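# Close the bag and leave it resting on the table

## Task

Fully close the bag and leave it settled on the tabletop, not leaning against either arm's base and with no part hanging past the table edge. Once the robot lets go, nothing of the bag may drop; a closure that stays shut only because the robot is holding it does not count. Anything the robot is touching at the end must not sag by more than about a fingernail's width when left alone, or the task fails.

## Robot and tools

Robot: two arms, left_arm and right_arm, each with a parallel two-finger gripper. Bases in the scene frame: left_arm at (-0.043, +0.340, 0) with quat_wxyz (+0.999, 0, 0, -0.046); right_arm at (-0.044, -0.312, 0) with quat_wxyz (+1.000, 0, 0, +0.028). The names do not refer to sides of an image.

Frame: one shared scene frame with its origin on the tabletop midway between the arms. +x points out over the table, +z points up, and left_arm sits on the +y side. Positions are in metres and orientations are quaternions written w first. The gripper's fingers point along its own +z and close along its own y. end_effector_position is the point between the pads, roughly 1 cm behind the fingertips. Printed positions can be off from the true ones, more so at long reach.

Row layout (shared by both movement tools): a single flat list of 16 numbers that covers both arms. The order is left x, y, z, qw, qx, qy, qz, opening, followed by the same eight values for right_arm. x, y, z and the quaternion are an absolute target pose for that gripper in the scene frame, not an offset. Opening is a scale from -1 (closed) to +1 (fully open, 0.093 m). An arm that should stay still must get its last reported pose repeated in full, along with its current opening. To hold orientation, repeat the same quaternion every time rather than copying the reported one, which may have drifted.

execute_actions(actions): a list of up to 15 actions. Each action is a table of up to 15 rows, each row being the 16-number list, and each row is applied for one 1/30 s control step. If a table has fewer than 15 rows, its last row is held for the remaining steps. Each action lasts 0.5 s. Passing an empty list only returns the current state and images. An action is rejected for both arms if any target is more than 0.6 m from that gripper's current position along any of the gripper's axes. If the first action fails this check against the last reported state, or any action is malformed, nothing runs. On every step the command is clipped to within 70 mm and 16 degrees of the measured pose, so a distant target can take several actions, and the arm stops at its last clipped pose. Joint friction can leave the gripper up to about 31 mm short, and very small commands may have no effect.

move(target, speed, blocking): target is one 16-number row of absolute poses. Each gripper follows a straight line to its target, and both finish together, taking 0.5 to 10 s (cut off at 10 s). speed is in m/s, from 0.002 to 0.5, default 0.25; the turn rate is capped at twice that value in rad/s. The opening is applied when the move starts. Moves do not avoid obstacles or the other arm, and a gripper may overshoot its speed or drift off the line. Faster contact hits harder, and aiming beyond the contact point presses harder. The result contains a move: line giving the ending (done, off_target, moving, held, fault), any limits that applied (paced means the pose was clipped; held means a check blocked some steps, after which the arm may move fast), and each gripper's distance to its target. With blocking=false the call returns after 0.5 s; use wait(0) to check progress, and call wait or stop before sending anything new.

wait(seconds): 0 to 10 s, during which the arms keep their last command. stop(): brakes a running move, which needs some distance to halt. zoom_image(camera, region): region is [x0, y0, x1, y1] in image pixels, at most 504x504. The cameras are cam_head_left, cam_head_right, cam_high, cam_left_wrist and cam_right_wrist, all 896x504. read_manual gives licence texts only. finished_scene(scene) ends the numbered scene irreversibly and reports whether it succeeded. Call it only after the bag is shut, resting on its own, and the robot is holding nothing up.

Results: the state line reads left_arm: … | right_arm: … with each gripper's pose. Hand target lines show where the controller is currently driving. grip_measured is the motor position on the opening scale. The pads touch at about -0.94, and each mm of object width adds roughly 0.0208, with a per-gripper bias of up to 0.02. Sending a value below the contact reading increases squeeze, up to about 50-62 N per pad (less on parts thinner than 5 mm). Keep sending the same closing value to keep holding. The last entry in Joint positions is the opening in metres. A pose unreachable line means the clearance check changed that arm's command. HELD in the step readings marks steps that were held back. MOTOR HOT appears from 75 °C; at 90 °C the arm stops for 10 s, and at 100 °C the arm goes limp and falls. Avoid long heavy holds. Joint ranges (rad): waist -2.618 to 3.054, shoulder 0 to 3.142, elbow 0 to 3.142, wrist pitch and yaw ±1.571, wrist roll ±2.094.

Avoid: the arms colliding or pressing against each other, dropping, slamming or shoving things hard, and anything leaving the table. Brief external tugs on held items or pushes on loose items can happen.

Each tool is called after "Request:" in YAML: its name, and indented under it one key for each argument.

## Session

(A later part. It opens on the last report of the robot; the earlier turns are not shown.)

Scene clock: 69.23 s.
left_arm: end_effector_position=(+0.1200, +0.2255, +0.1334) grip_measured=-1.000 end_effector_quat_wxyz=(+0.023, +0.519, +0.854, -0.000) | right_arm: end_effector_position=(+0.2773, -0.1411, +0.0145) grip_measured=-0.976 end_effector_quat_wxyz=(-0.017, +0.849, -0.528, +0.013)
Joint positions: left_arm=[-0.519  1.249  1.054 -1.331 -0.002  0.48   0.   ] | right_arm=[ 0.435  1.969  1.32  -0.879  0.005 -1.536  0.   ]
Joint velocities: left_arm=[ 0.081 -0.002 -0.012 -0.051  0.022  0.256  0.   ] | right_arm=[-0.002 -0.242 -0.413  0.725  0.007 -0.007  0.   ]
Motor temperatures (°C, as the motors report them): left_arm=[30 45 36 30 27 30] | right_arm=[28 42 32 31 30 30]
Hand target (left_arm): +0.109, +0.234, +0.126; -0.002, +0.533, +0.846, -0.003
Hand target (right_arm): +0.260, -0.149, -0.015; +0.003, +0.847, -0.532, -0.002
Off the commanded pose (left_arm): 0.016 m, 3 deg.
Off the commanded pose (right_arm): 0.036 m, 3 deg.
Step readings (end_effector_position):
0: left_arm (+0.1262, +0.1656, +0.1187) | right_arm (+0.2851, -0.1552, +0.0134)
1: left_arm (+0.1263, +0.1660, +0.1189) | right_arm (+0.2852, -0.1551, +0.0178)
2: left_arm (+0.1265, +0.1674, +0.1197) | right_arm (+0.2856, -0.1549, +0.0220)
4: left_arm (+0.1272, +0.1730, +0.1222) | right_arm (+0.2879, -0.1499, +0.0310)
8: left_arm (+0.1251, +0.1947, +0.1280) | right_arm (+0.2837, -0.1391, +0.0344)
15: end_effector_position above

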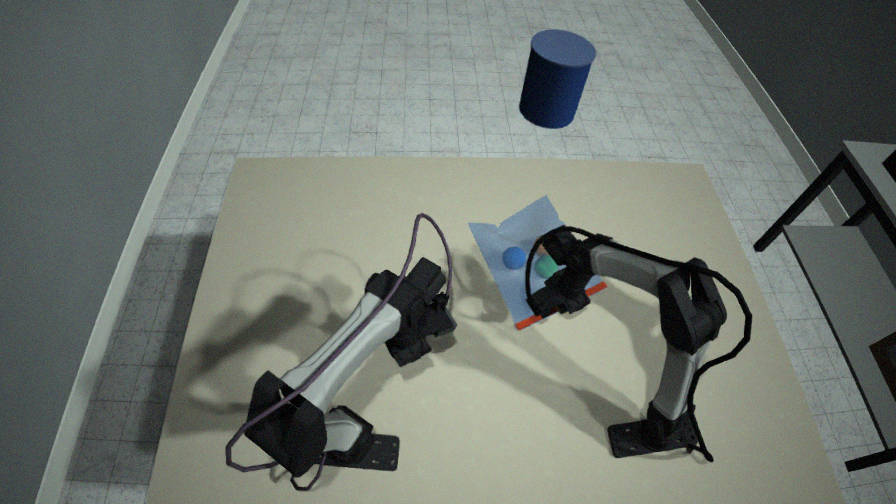

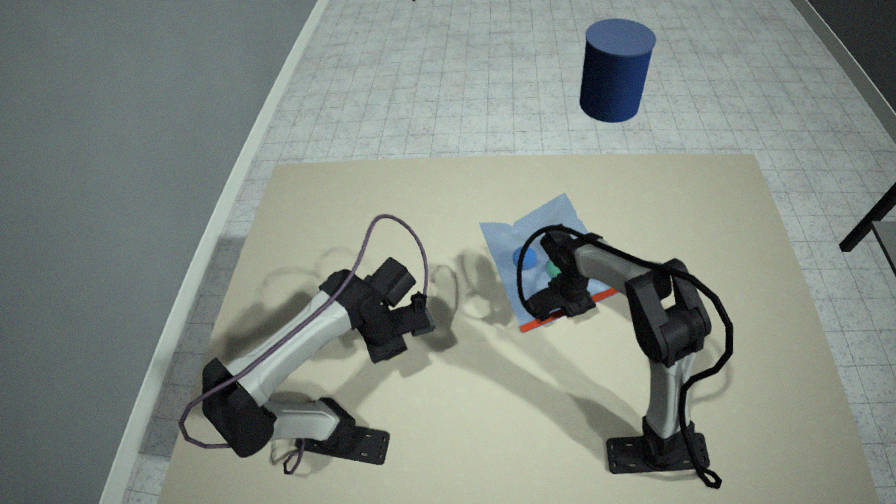

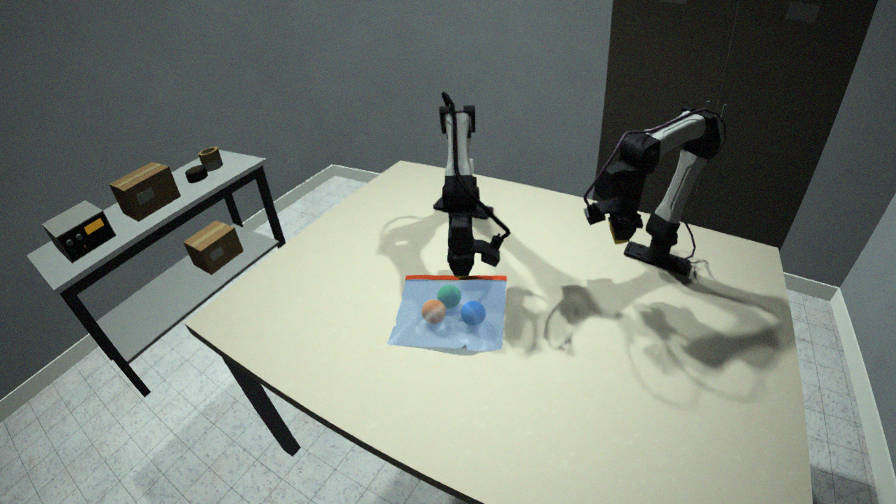

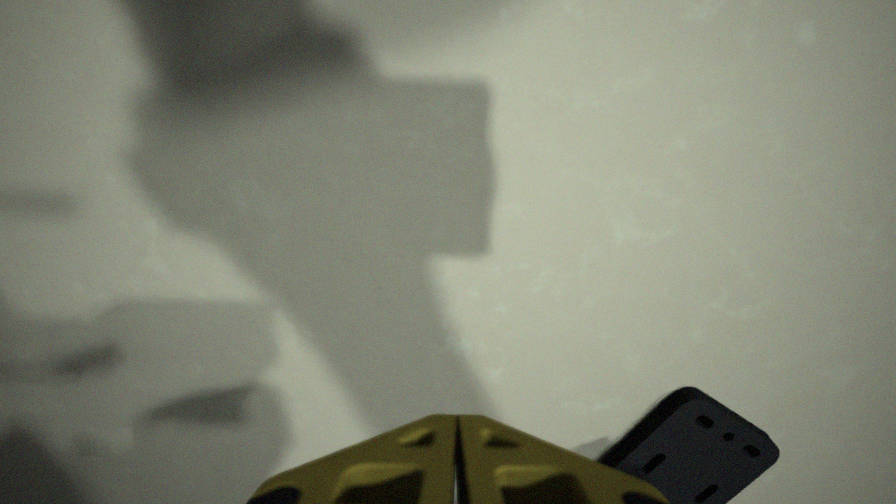

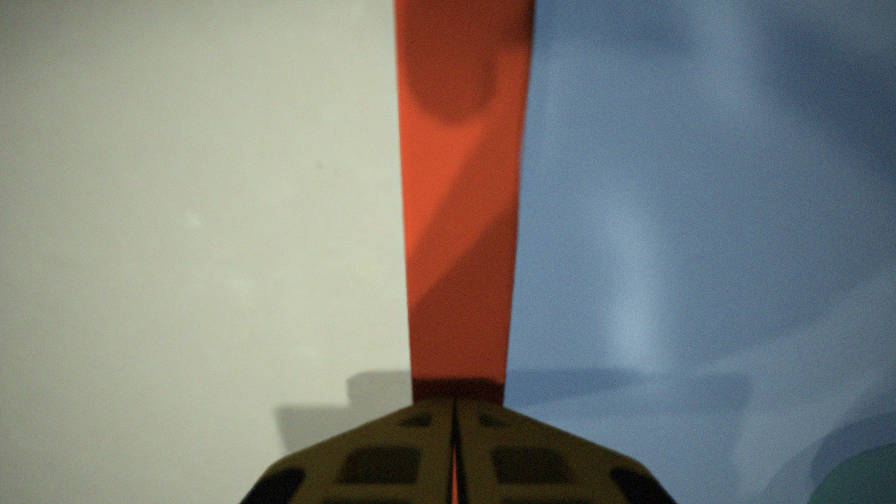

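Request:
execute_actions:
  actions:
    - [[0.11,0.235,0.125,0,0.5336,0.8457,0,-1,0.2777,-0.1409,0.034,0,-0.8471,0.5314,0,-1],[0.11,0.235,0.125,0,0.5336,0.8457,0,-1,0.2767,-0.1403,0.039,0,-0.8471,0.5314,0,-1],[0.11,0.235,0.125,0,0.5336,0.8457,0,-1,0.2684,-0.1259,0.038,0,-0.8471,0.5314,0,-1],[0.11,0.235,0.125,0,0.5336,0.8457,0,-1,0.2684,-0.1259,0.036,0,-0.8471,0.5314,0,-1],[0.11,0.235,0.125,0,0.5336,0.8457,0,-1,0.2684,-0.1259,0.034,0,-0.8471,0.5314,0,-1],[0.11,0.235,0.125,0,0.5336,0.8457,0,-1,0.2684,-0.1259,0.032,0,-0.8471,0.5314,0,-1],[0.11,0.235,0.125,0,0.5336,0.8457,0,-1,0.2684,-0.1259,0.025,0,-0.8471,0.5314,0,-1],[0.11,0.235,0.125,0,0.5336,0.8457,0,-1,0.2684,-0.1259,0.0185,0,-0.8471,0.5314,0,-1],[0.11,0.235,0.125,0,0.5336,0.8457,0,-1,0.2684,-0.1259,0.0135,0,-0.8471,0.5314,0,-1],[0.11,0.235,0.125,0,0.5336,0.8457,0,-1,0.2684,-0.1259,0.0085,0,-0.8471,0.5314,0,-1],[0.11,0.235,0.125,0,0.5336,0.8457,0,-1,0.2675,-0.1264,0.0035,0,-0.8471,0.5314,0,-1],[0.11,0.235,0.125,0,0.5336,0.8457,0,-1,0.2658,-0.1274,-0.0015,0,-0.8471,0.5314,0,-1],[0.11,0.235,0.125,0,0.5336,0.8457,0,-1,0.2624,-0.1295,-0.0065,0,-0.8471,0.5314,0,-1],[0.11,0.235,0.125,0,0.5336,0.8457,0,-1,0.2585,-0.1318,-0.0115,0,-0.8471,0.5314,0,-1],[0.11,0.235,0.125,0,0.5336,0.8457,0,-1,0.2547,-0.1341,-0.0175,0,-0.8471,0.5314,0,-1]]

Scene clock: 72.27 s.
left_arm: end_effector_position=(+0.1181, +0.2273, +0.1328) grip_measured=-1.000 end_effector_quat_wxyz=(+0.018, +0.535, +0.845, +0.000) | right_arm: end_effector_position=(+0.2706, -0.1265, +0.0146) grip_measured=-0.976 end_effector_quat_wxyz=(-0.019, +0.849, -0.528, +0.012)
Joint positions: left_arm=[-0.517  1.248  1.052 -1.34  -0.002  0.519  0.   ] | right_arm=[ 0.479  1.972  1.325 -0.88   0.005 -1.492  0.   ]
Joint velocities: left_arm=[-0.002  0.002 -0.012  0.037 -0.022  0.022  0.   ] | right_arm=[ 0.007 -0.222 -0.432  0.608 -0.051  0.037  0.   ]
Motor temperatures (°C, as the motors report them): left_arm=[30 44 36 30 27 30] | right_arm=[28 42 32 31 30 30]
Hand target (left_arm): +0.110, +0.235, +0.125; -0.000, +0.534, +0.846, -0.000
Hand target (right_arm): +0.253, -0.135, -0.015; +0.003, +0.847, -0.532, -0.002
Off the commanded pose (left_arm): 0.014 m, 2 deg.
Off the commanded pose (right_arm): 0.037 m, 3 deg.
Step readings (end_effector_position):
0: left_arm (+0.1181, +0.2273, +0.1328) | right_arm (+0.2780, -0.1408, +0.0135)
1: left_arm (+0.1181, +0.2273, +0.1328) | right_arm (+0.2780, -0.1408, +0.0179)
2: left_arm (+0.1181, +0.2273, +0.1328) | right_arm (+0.2786, -0.1405, +0.0221)
4: left_arm (+0.1181, +0.2273, +0.1328) | right_arm (+0.2809, -0.1353, +0.0313)
8: left_arm (+0.1181, +0.2273, +0.1328) | right_arm (+0.2767, -0.1243, +0.0348)
15: end_effector_position above

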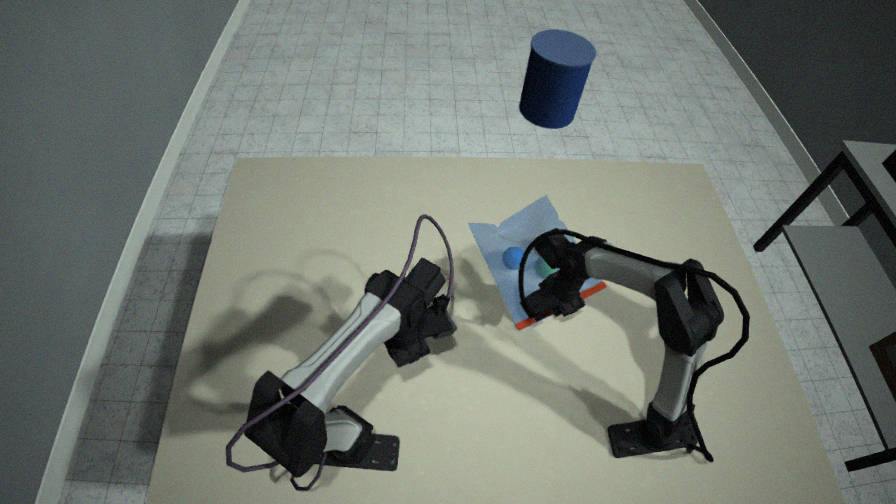

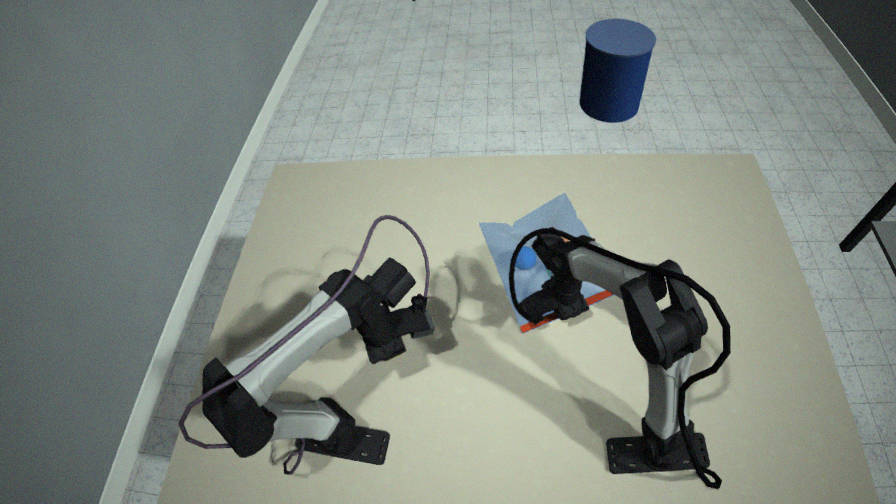

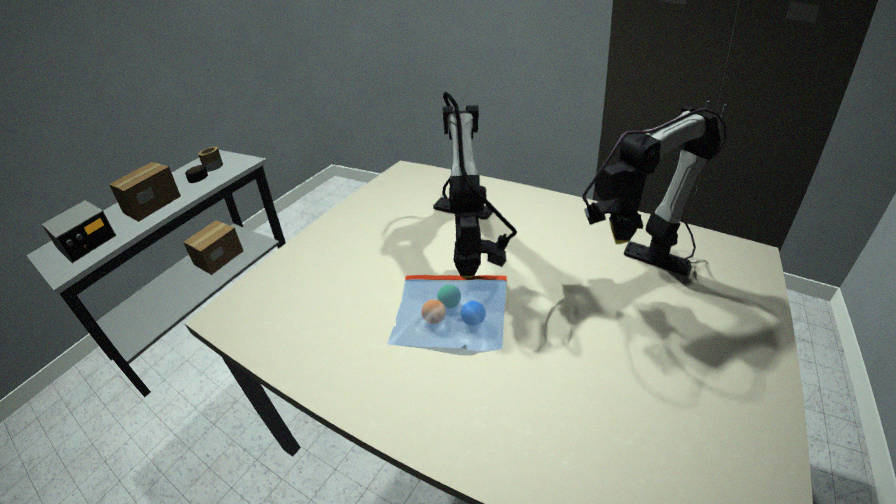

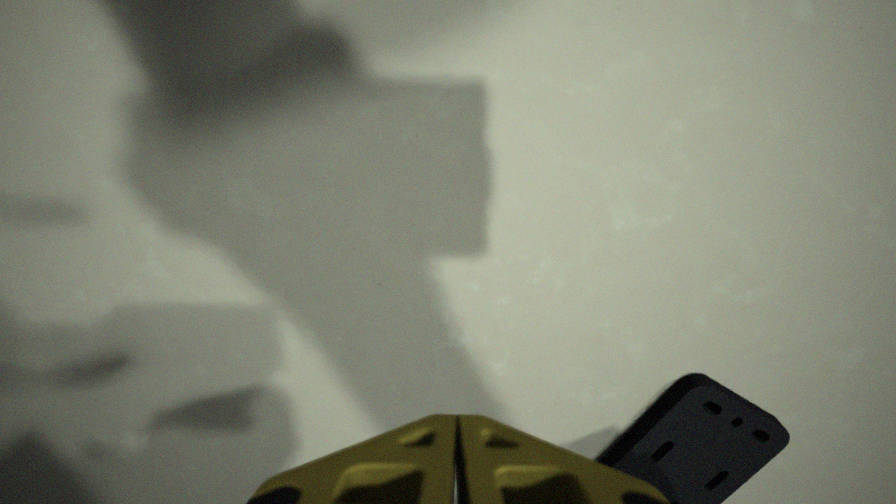

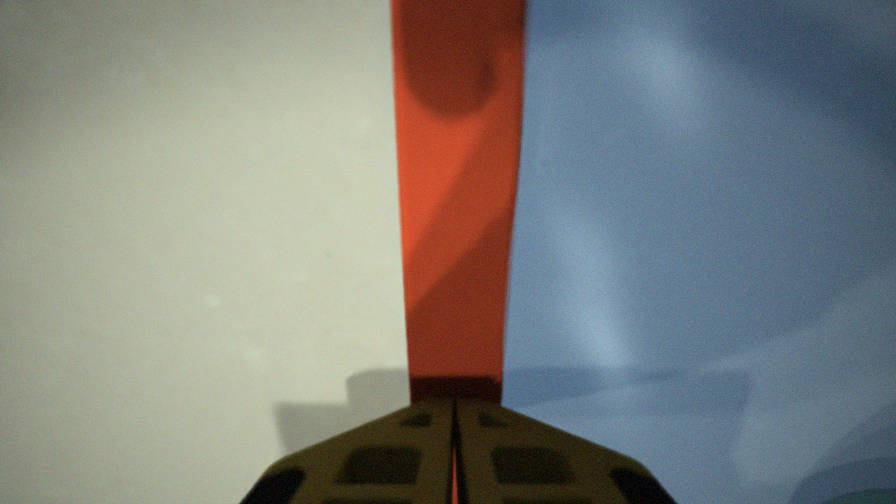

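Request:
execute_actions:
  actions: []

Scene clock: 74.13 s.
left_arm: end_effector_position=(+0.1181, +0.2273, +0.1328) grip_measured=-1.000 end_effector_quat_wxyz=(+0.018, +0.535, +0.845, +0.000) | right_arm: end_effector_position=(+0.2711, -0.1262, +0.0135) grip_measured=-0.976 end_effector_quat_wxyz=(-0.028, +0.848, -0.529, +0.017)
Joint positions: left_arm=[-0.517  1.248  1.052 -1.34  -0.002  0.519  0.   ] | right_arm=[ 0.479  1.959  1.301 -0.848  0.005 -1.49   0.   ]
Joint velocities: left_arm=[-0.017 -0.012 -0.002  0.037 -0.022 -0.022  0.   ] | right_arm=[-0.017 -0.027 -0.002  0.037  0.037  0.007  0.   ]
Motor temperatures (°C, as the motors report them): left_arm=[30 44 36 30 27 30] | right_arm=[28 41 32 31 30 30]
Hand target (left_arm): +0.110, +0.235, +0.125; -0.000, +0.534, +0.846, -0.000
Hand target (right_arm): +0.253, -0.135, -0.015; +0.003, +0.847, -0.531, -0.002
Off the commanded pose (left_arm): 0.014 m, 2 deg.
Off the commanded pose (right_arm): 0.036 m, 4 deg.

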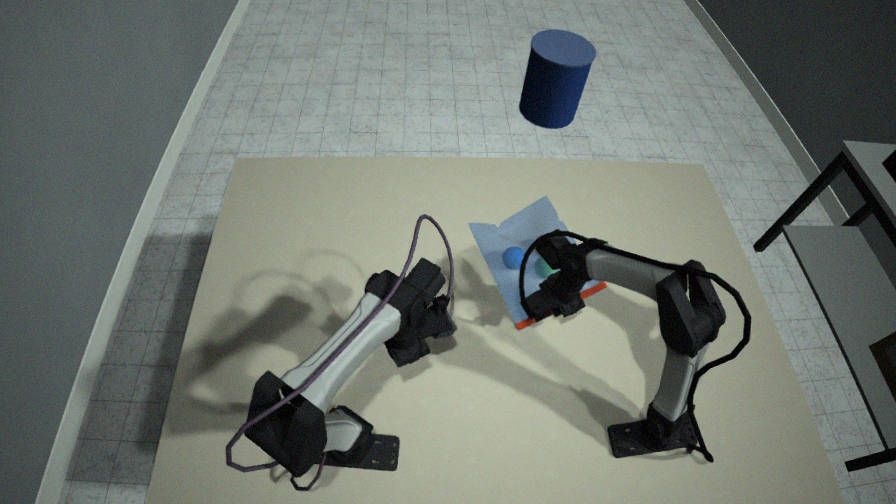

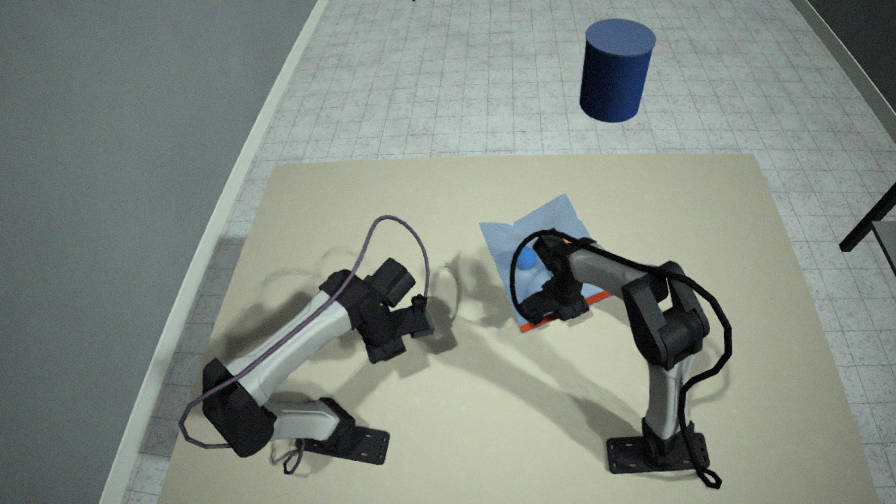

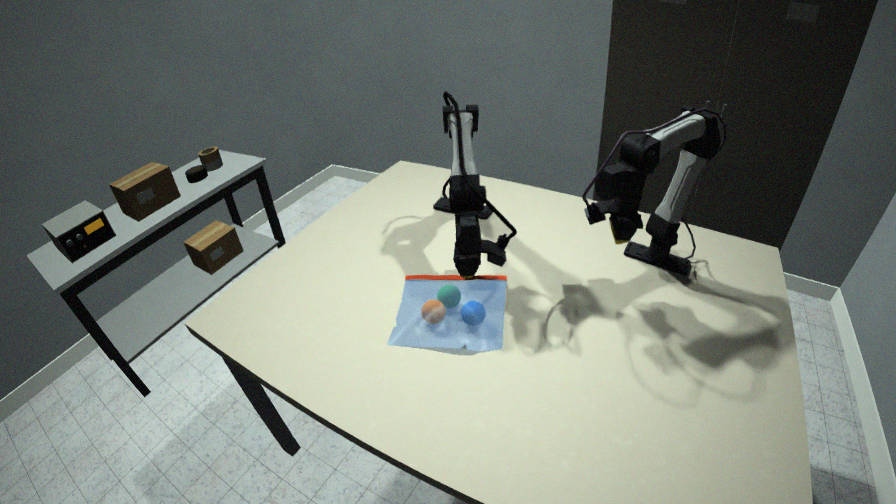

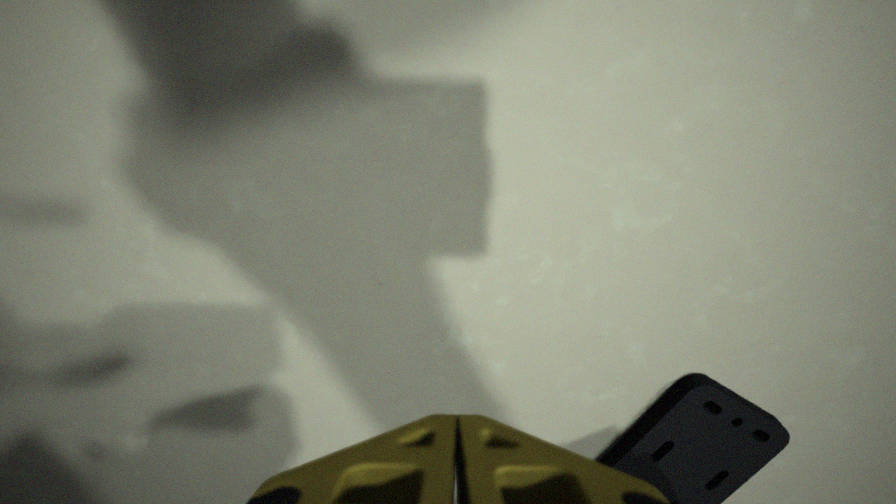

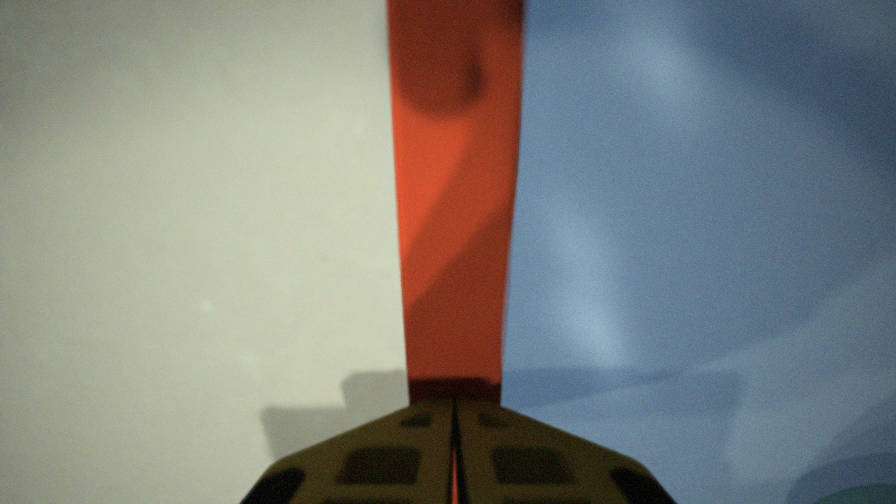

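Request:
execute_actions:
  actions:
    - [ [0.11,0.235,0.125,0,0.5336,0.8457,0,-1, 0.2711,-0.1262,0.034,0,-0.8471,0.5314,0,-1], [0.11,0.235,0.125,0,0.5336,0.8457,0,-1, 0.2701,-0.1262,0.039,0,-0.8471,0.5314,0,-1], [0.11,0.235,0.125,0,0.5336,0.8457,0,-1, 0.2612,-0.1116,0.038,0,-0.8471,0.5314,0,-1], [0.11,0.235,0.125,0,0.5336,0.8457,0,-1, 0.2612,-0.1116,0.036,0,-0.8471,0.5314,0,-1], [0.11,0.235,0.125,0,0.5336,0.8457,0,-1, 0.2612,-0.1116,0.034,0,-0.8471,0.5314,0,-1], [0.11,0.235,0.125,0,0.5336,0.8457,0,-1, 0.2612,-0.1116,0.032,0,-0.8471,0.5314,0,-1], [0.11,0.235,0.125,0,0.5336,0.8457,0,-1, 0.2612,-0.1116,0.025,0,-0.8471,0.5314,0,-1], [0.11,0.235,0.125,0,0.5336,0.8457,0,-1, 0.2612,-0.1116,0.0185,0,-0.8471,0.5314,0,-1], [0.11,0.235,0.125,0,0.5336,0.8457,0,-1, 0.2612,-0.1116,0.0135,0,-0.8471,0.5314,0,-1], [0.11,0.235,0.125,0,0.5336,0.8457,0,-1, 0.2612,-0.1116,0.0085,0,-0.8471,0.5314,0,-1], [0.11,0.235,0.125,0,0.5336,0.8457,0,-1, 0.2604,-0.1121,0.0035,0,-0.8471,0.5314,0,-1], [0.11,0.235,0.125,0,0.5336,0.8457,0,-1, 0.2587,-0.1132,-0.0015,0,-0.8471,0.5314,0,-1], [0.11,0.235,0.125,0,0.5336,0.8457,0,-1, 0.2553,-0.1154,-0.0065,0,-0.8471,0.5314,0,-1], [0.11,0.235,0.125,0,0.5336,0.8457,0,-1, 0.2516,-0.1179,-0.0115,0,-0.8471,0.5314,0,-1], [0.11,0.235,0.125,0,0.5336,0.8457,0,-1, 0.2478,-0.1204,-0.0175,0,-0.8471,0.5314,0,-1] ]

Scene clock: 77.00 s.
left_arm: end_effector_position=(+0.1181, +0.2273, +0.1328) grip_measured=-1.000 end_effector_quat_wxyz=(+0.018, +0.535, +0.845, +0.000) | right_arm: end_effector_position=(+0.2636, -0.1119, +0.0147) grip_measured=-0.976 end_effector_quat_wxyz=(-0.019, +0.849, -0.528, +0.012)
Joint positions: left_arm=[-0.517  1.248  1.052 -1.34  -0.002  0.519  0.   ] | right_arm=[ 0.523  1.977  1.333 -0.881  0.005 -1.448  0.   ]
Joint velocities: left_arm=[-0.017  0.012 -0.012 -0.007 -0.022  0.037  0.   ] | right_arm=[ 0.007 -0.247 -0.422  0.74  -0.051 -0.051  0.   ]
Motor temperatures (°C, as the motors report them): left_arm=[30 44 36 30 27 30] | right_arm=[28 41 32 31 30 30]
Hand target (left_arm): +0.110, +0.235, +0.125; -0.000, +0.534, +0.846, -0.000
Hand target (right_arm): +0.246, -0.122, -0.015; +0.003, +0.847, -0.532, -0.002
Off the commanded pose (left_arm): 0.014 m, 2 deg.
Off the commanded pose (right_arm): 0.037 m, 3 deg.
Step readings (end_effector_position):
0: left_arm (+0.1181, +0.2273, +0.1328) | right_arm (+0.2711, -0.1262, +0.0135)
1: left_arm (+0.1181, +0.2273, +0.1328) | right_arm (+0.2712, -0.1261, +0.0179)
2: left_arm (+0.1181, +0.2273, +0.1328) | right_arm (+0.2718, -0.1258, +0.0221)
4: left_arm (+0.1181, +0.2273, +0.1328) | right_arm (+0.2740, -0.1204, +0.0314)
8: left_arm (+0.1181, +0.2273, +0.1328) | right_arm (+0.2695, -0.1095, +0.0351)
15: end_effector_position above

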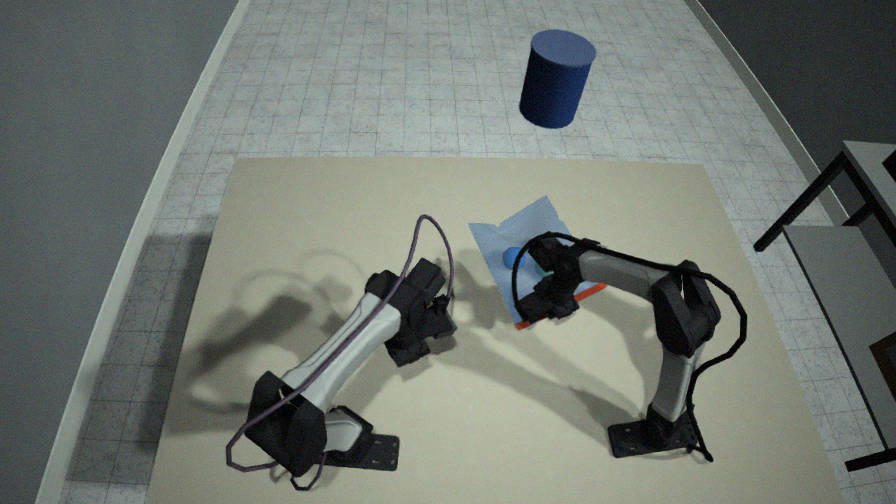

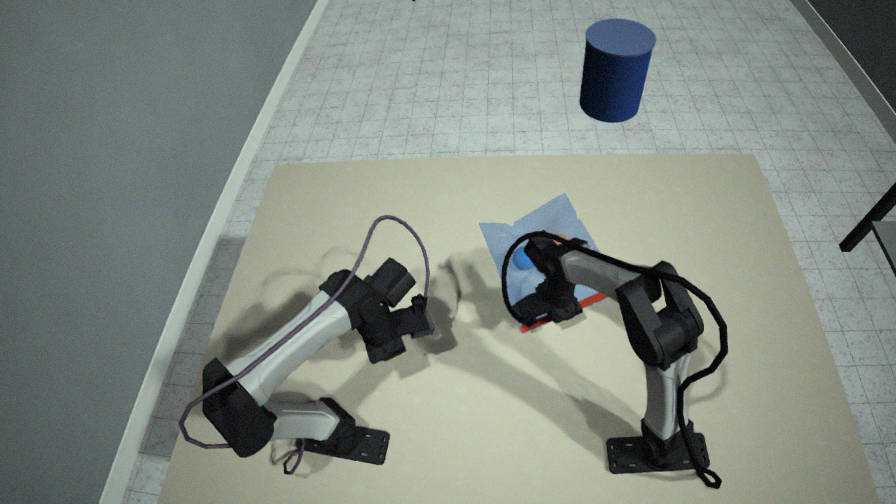

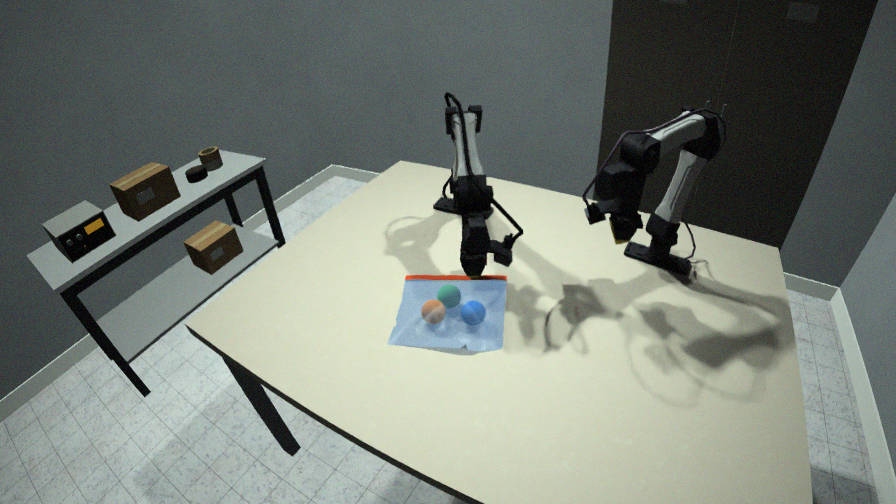

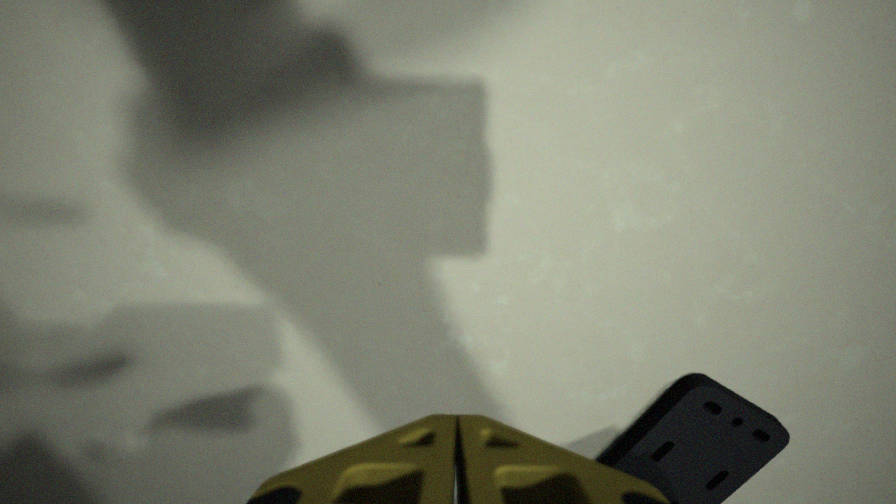

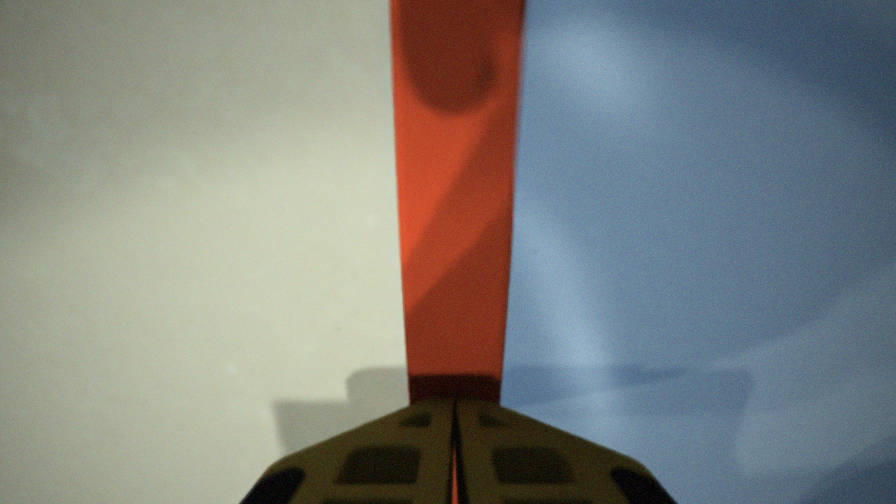

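Request:
execute_actions:
  actions:
    - [ [0.11,0.235,0.125,0,0.5336,0.8457,0,-1, 0.2638,-0.1119,0.034,0,-0.8471,0.5314,0,-1], [0.11,0.235,0.125,0,0.5336,0.8457,0,-1, 0.2628,-0.1119,0.039,0,-0.8471,0.5314,0,-1], [0.11,0.235,0.125,0,0.5336,0.8457,0,-1, 0.2544,-0.0972,0.038,0,-0.8471,0.5314,0,-1], [0.11,0.235,0.125,0,0.5336,0.8457,0,-1, 0.2544,-0.0972,0.036,0,-0.8471,0.5314,0,-1], [0.11,0.235,0.125,0,0.5336,0.8457,0,-1, 0.2544,-0.0972,0.034,0,-0.8471,0.5314,0,-1], [0.11,0.235,0.125,0,0.5336,0.8457,0,-1, 0.2544,-0.0972,0.032,0,-0.8471,0.5314,0,-1], [0.11,0.235,0.125,0,0.5336,0.8457,0,-1, 0.2544,-0.0972,0.025,0,-0.8471,0.5314,0,-1], [0.11,0.235,0.125,0,0.5336,0.8457,0,-1, 0.2544,-0.0972,0.0185,0,-0.8471,0.5314,0,-1], [0.11,0.235,0.125,0,0.5336,0.8457,0,-1, 0.2544,-0.0972,0.0135,0,-0.8471,0.5314,0,-1], [0.11,0.235,0.125,0,0.5336,0.8457,0,-1, 0.2544,-0.0972,0.0085,0,-0.8471,0.5314,0,-1], [0.11,0.235,0.125,0,0.5336,0.8457,0,-1, 0.2536,-0.0978,0.0035,0,-0.8471,0.5314,0,-1], [0.11,0.235,0.125,0,0.5336,0.8457,0,-1, 0.2520,-0.0990,-0.0015,0,-0.8471,0.5314,0,-1], [0.11,0.235,0.125,0,0.5336,0.8457,0,-1, 0.2487,-0.1013,-0.0065,0,-0.8471,0.5314,0,-1], [0.11,0.235,0.125,0,0.5336,0.8457,0,-1, 0.2451,-0.1039,-0.0115,0,-0.8471,0.5314,0,-1], [0.11,0.235,0.125,0,0.5336,0.8457,0,-1, 0.2414,-0.1065,-0.0175,0,-0.8471,0.5314,0,-1] ]

Scene clock: 80.30 s.
left_arm: end_effector_position=(+0.1181, +0.2273, +0.1328) grip_measured=-1.000 end_effector_quat_wxyz=(+0.018, +0.535, +0.845, +0.000) | right_arm: end_effector_position=(+0.2569, -0.0974, +0.0147) grip_measured=-0.976 end_effector_quat_wxyz=(-0.020, +0.849, -0.528, +0.011)
Joint positions: left_arm=[-0.517  1.248  1.052 -1.34  -0.002  0.519  0.   ] | right_arm=[ 0.566  1.986  1.346 -0.885  0.005 -1.406  0.   ]
Joint velocities: left_arm=[-0.012  0.007  0.012 -0.007  0.007  0.168  0.   ] | right_arm=[-0.017 -0.208 -0.432  0.681  0.007  0.022  0.   ]
Motor temperatures (°C, as the motors report them): left_arm=[30 43 36 30 27 30] | right_arm=[28 41 32 31 30 30]
Hand target (left_arm): +0.110, +0.235, +0.125; -0.000, +0.534, +0.846, -0.000
Hand target (right_arm): +0.240, -0.108, -0.015; +0.003, +0.847, -0.531, -0.002
Off the commanded pose (left_arm): 0.014 m, 2 deg.
Off the commanded pose (right_arm): 0.037 m, 3 deg.
Step readings (end_effector_position):
0: left_arm (+0.1181, +0.2273, +0.1328) | right_arm (+0.2641, -0.1116, +0.0138)
1: left_arm (+0.1181, +0.2273, +0.1328) | right_arm (+0.2641, -0.1115, +0.0180)
2: left_arm (+0.1181, +0.2273, +0.1328) | right_arm (+0.2645, -0.1113, +0.0219)
4: left_arm (+0.1181, +0.2273, +0.1328) | right_arm (+0.2666, -0.1059, +0.0316)
8: left_arm (+0.1181, +0.2273, +0.1328) | right_arm (+0.2629, -0.0947, +0.0363)
15: end_effector_position above

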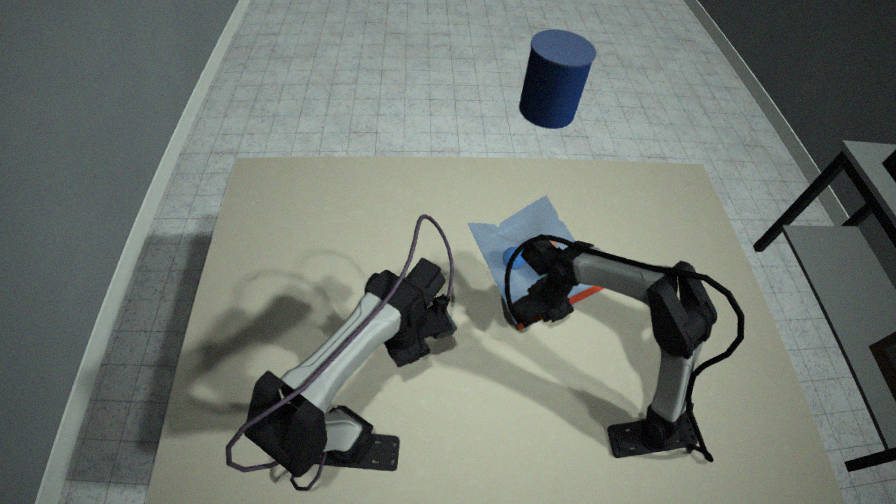

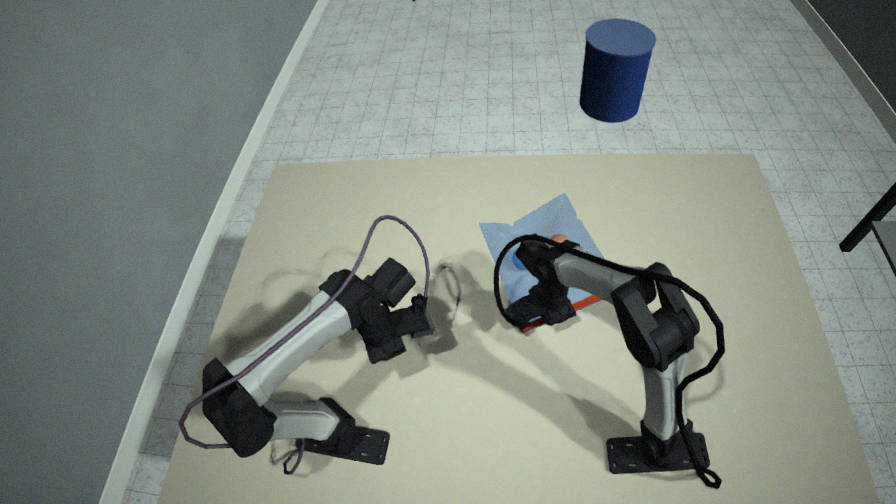

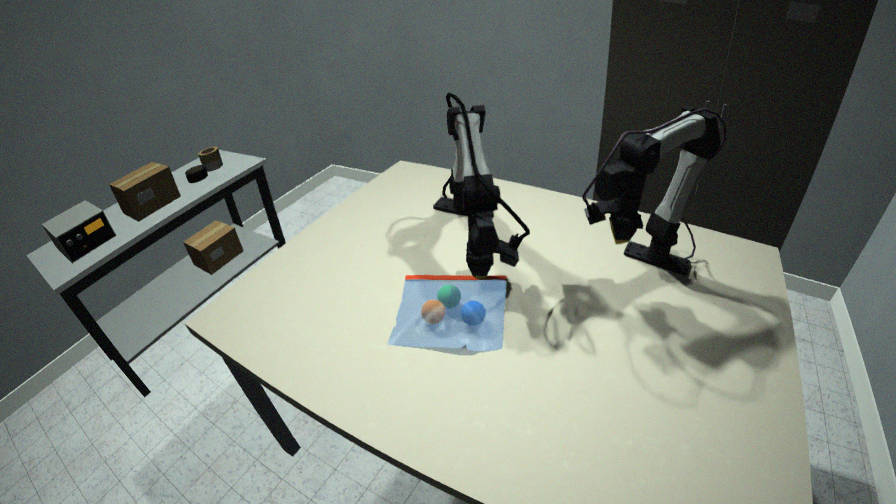

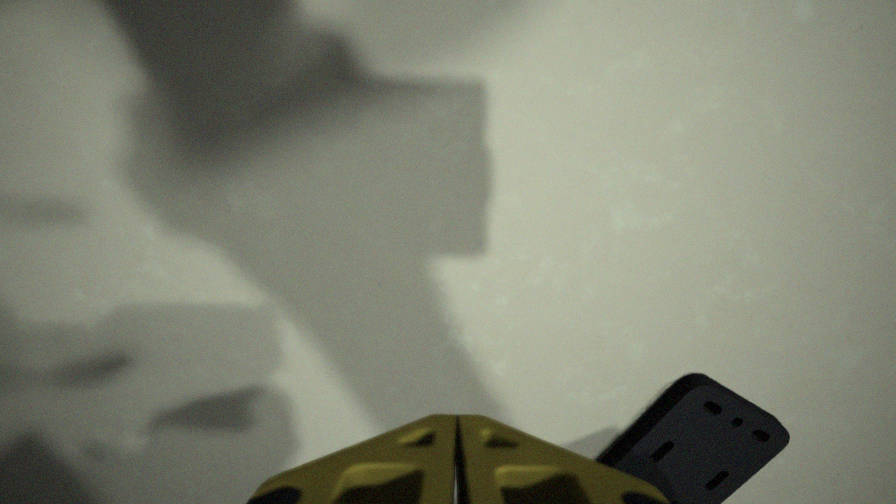

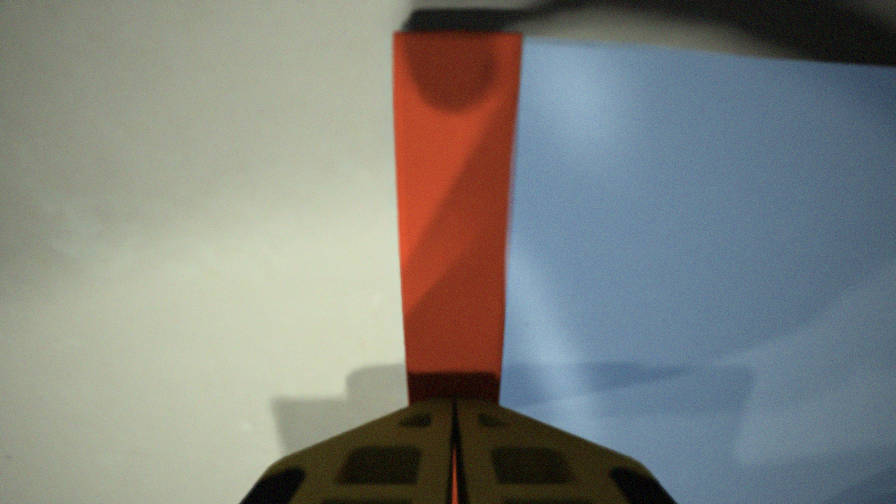

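Request:
execute_actions:
  actions:
    - [ [0.11,0.235,0.125,0,0.5336,0.8457,0,-1, 0.2572,-0.0973,0.034,0,-0.8471,0.5314,0,-1], [0.11,0.235,0.125,0,0.5336,0.8457,0,-1, 0.2562,-0.0973,0.039,0,-0.8471,0.5314,0,-1], [0.11,0.235,0.125,0,0.5336,0.8457,0,-1, 0.2475,-0.0828,0.038,0,-0.8471,0.5314,0,-1], [0.11,0.235,0.125,0,0.5336,0.8457,0,-1, 0.2475,-0.0828,0.036,0,-0.8471,0.5314,0,-1], [0.11,0.235,0.125,0,0.5336,0.8457,0,-1, 0.2475,-0.0828,0.034,0,-0.8471,0.5314,0,-1], [0.11,0.235,0.125,0,0.5336,0.8457,0,-1, 0.2475,-0.0828,0.032,0,-0.8471,0.5314,0,-1], [0.11,0.235,0.125,0,0.5336,0.8457,0,-1, 0.2475,-0.0828,0.025,0,-0.8471,0.5314,0,-1], [0.11,0.235,0.125,0,0.5336,0.8457,0,-1, 0.2475,-0.0828,0.0185,0,-0.8471,0.5314,0,-1], [0.11,0.235,0.125,0,0.5336,0.8457,0,-1, 0.2475,-0.0828,0.0135,0,-0.8471,0.5314,0,-1], [0.11,0.235,0.125,0,0.5336,0.8457,0,-1, 0.2475,-0.0828,0.0085,0,-0.8471,0.5314,0,-1], [0.11,0.235,0.125,0,0.5336,0.8457,0,-1, 0.2467,-0.0834,0.0035,0,-0.8471,0.5314,0,-1], [0.11,0.235,0.125,0,0.5336,0.8457,0,-1, 0.2451,-0.0847,-0.0015,0,-0.8471,0.5314,0,-1], [0.11,0.235,0.125,0,0.5336,0.8457,0,-1, 0.2420,-0.0871,-0.0065,0,-0.8471,0.5314,0,-1], [0.11,0.235,0.125,0,0.5336,0.8457,0,-1, 0.2385,-0.0899,-0.0115,0,-0.8471,0.5314,0,-1], [0.11,0.235,0.125,0,0.5336,0.8457,0,-1, 0.2349,-0.0927,-0.0175,0,-0.8471,0.5314,0,-1] ]

Scene clock: 83.60 s.
left_arm: end_effector_position=(+0.1181, +0.2273, +0.1328) grip_measured=-1.000 end_effector_quat_wxyz=(+0.018, +0.535, +0.845, +0.000) | right_arm: end_effector_position=(+0.2499, -0.0829, +0.0148) grip_measured=-0.976 end_effector_quat_wxyz=(-0.021, +0.849, -0.528, +0.010)
Joint positions: left_arm=[-0.517  1.248  1.052 -1.34  -0.002  0.519  0.   ] | right_arm=[ 0.608  1.997  1.362 -0.891  0.005 -1.363  0.   ]
Joint velocities: left_arm=[ 0.002 -0.007 -0.017  0.095 -0.081  0.037  0.   ] | right_arm=[ 0.002 -0.198 -0.457  0.725  0.022  0.081  0.   ]
Motor temperatures (°C, as the motors report them): left_arm=[30 43 36 30 27 30] | right_arm=[28 41 32 31 30 30]
Hand target (left_arm): +0.110, +0.235, +0.125; -0.000, +0.534, +0.846, -0.000
Hand target (right_arm): +0.233, -0.094, -0.015; +0.004, +0.847, -0.532, -0.002
Off the commanded pose (left_arm): 0.014 m, 2 deg.
Off the commanded pose (right_arm): 0.037 m, 3 deg.
Step readings (end_effector_position):
0: left_arm (+0.1181, +0.2273, +0.1328) | right_arm (+0.2574, -0.0971, +0.0139)
1: left_arm (+0.1181, +0.2273, +0.1328) | right_arm (+0.2574, -0.0970, +0.0180)
2: left_arm (+0.1181, +0.2273, +0.1328) | right_arm (+0.2579, -0.0967, +0.0221)
4: left_arm (+0.1181, +0.2273, +0.1328) | right_arm (+0.2600, -0.0910, +0.0320)
8: left_arm (+0.1181, +0.2273, +0.1328) | right_arm (+0.2560, -0.0799, +0.0369)
15: end_effector_position above

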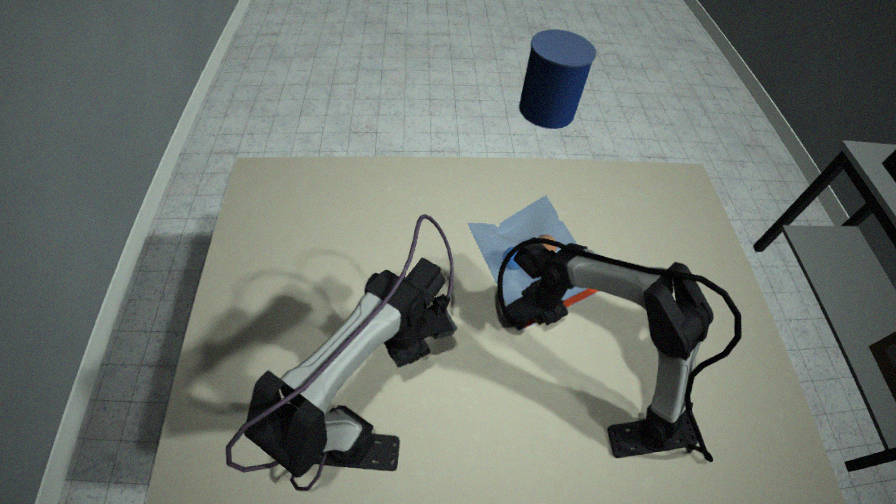

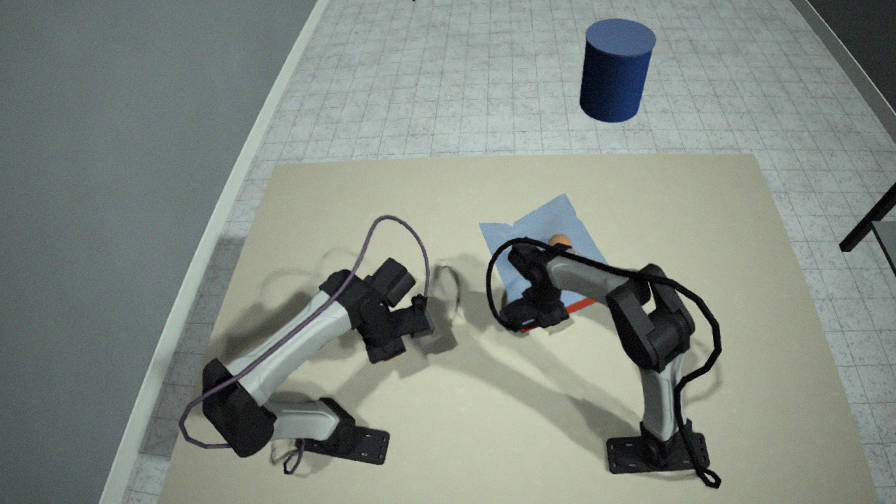

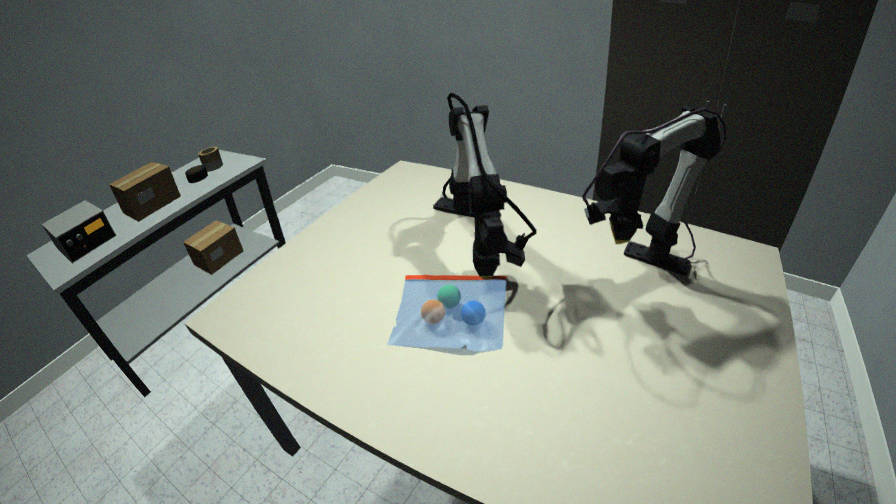

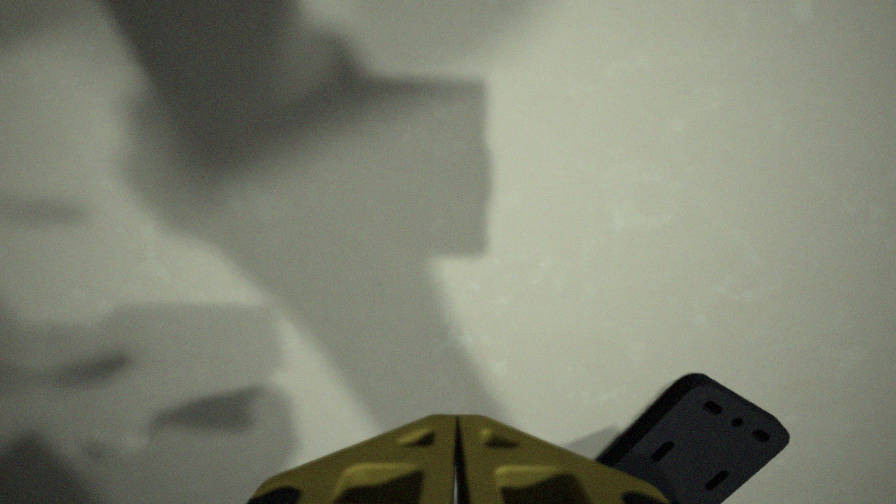

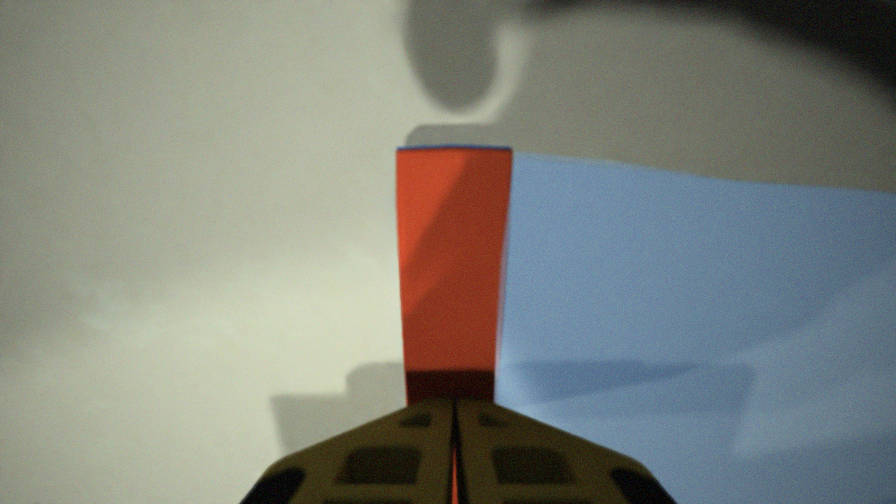

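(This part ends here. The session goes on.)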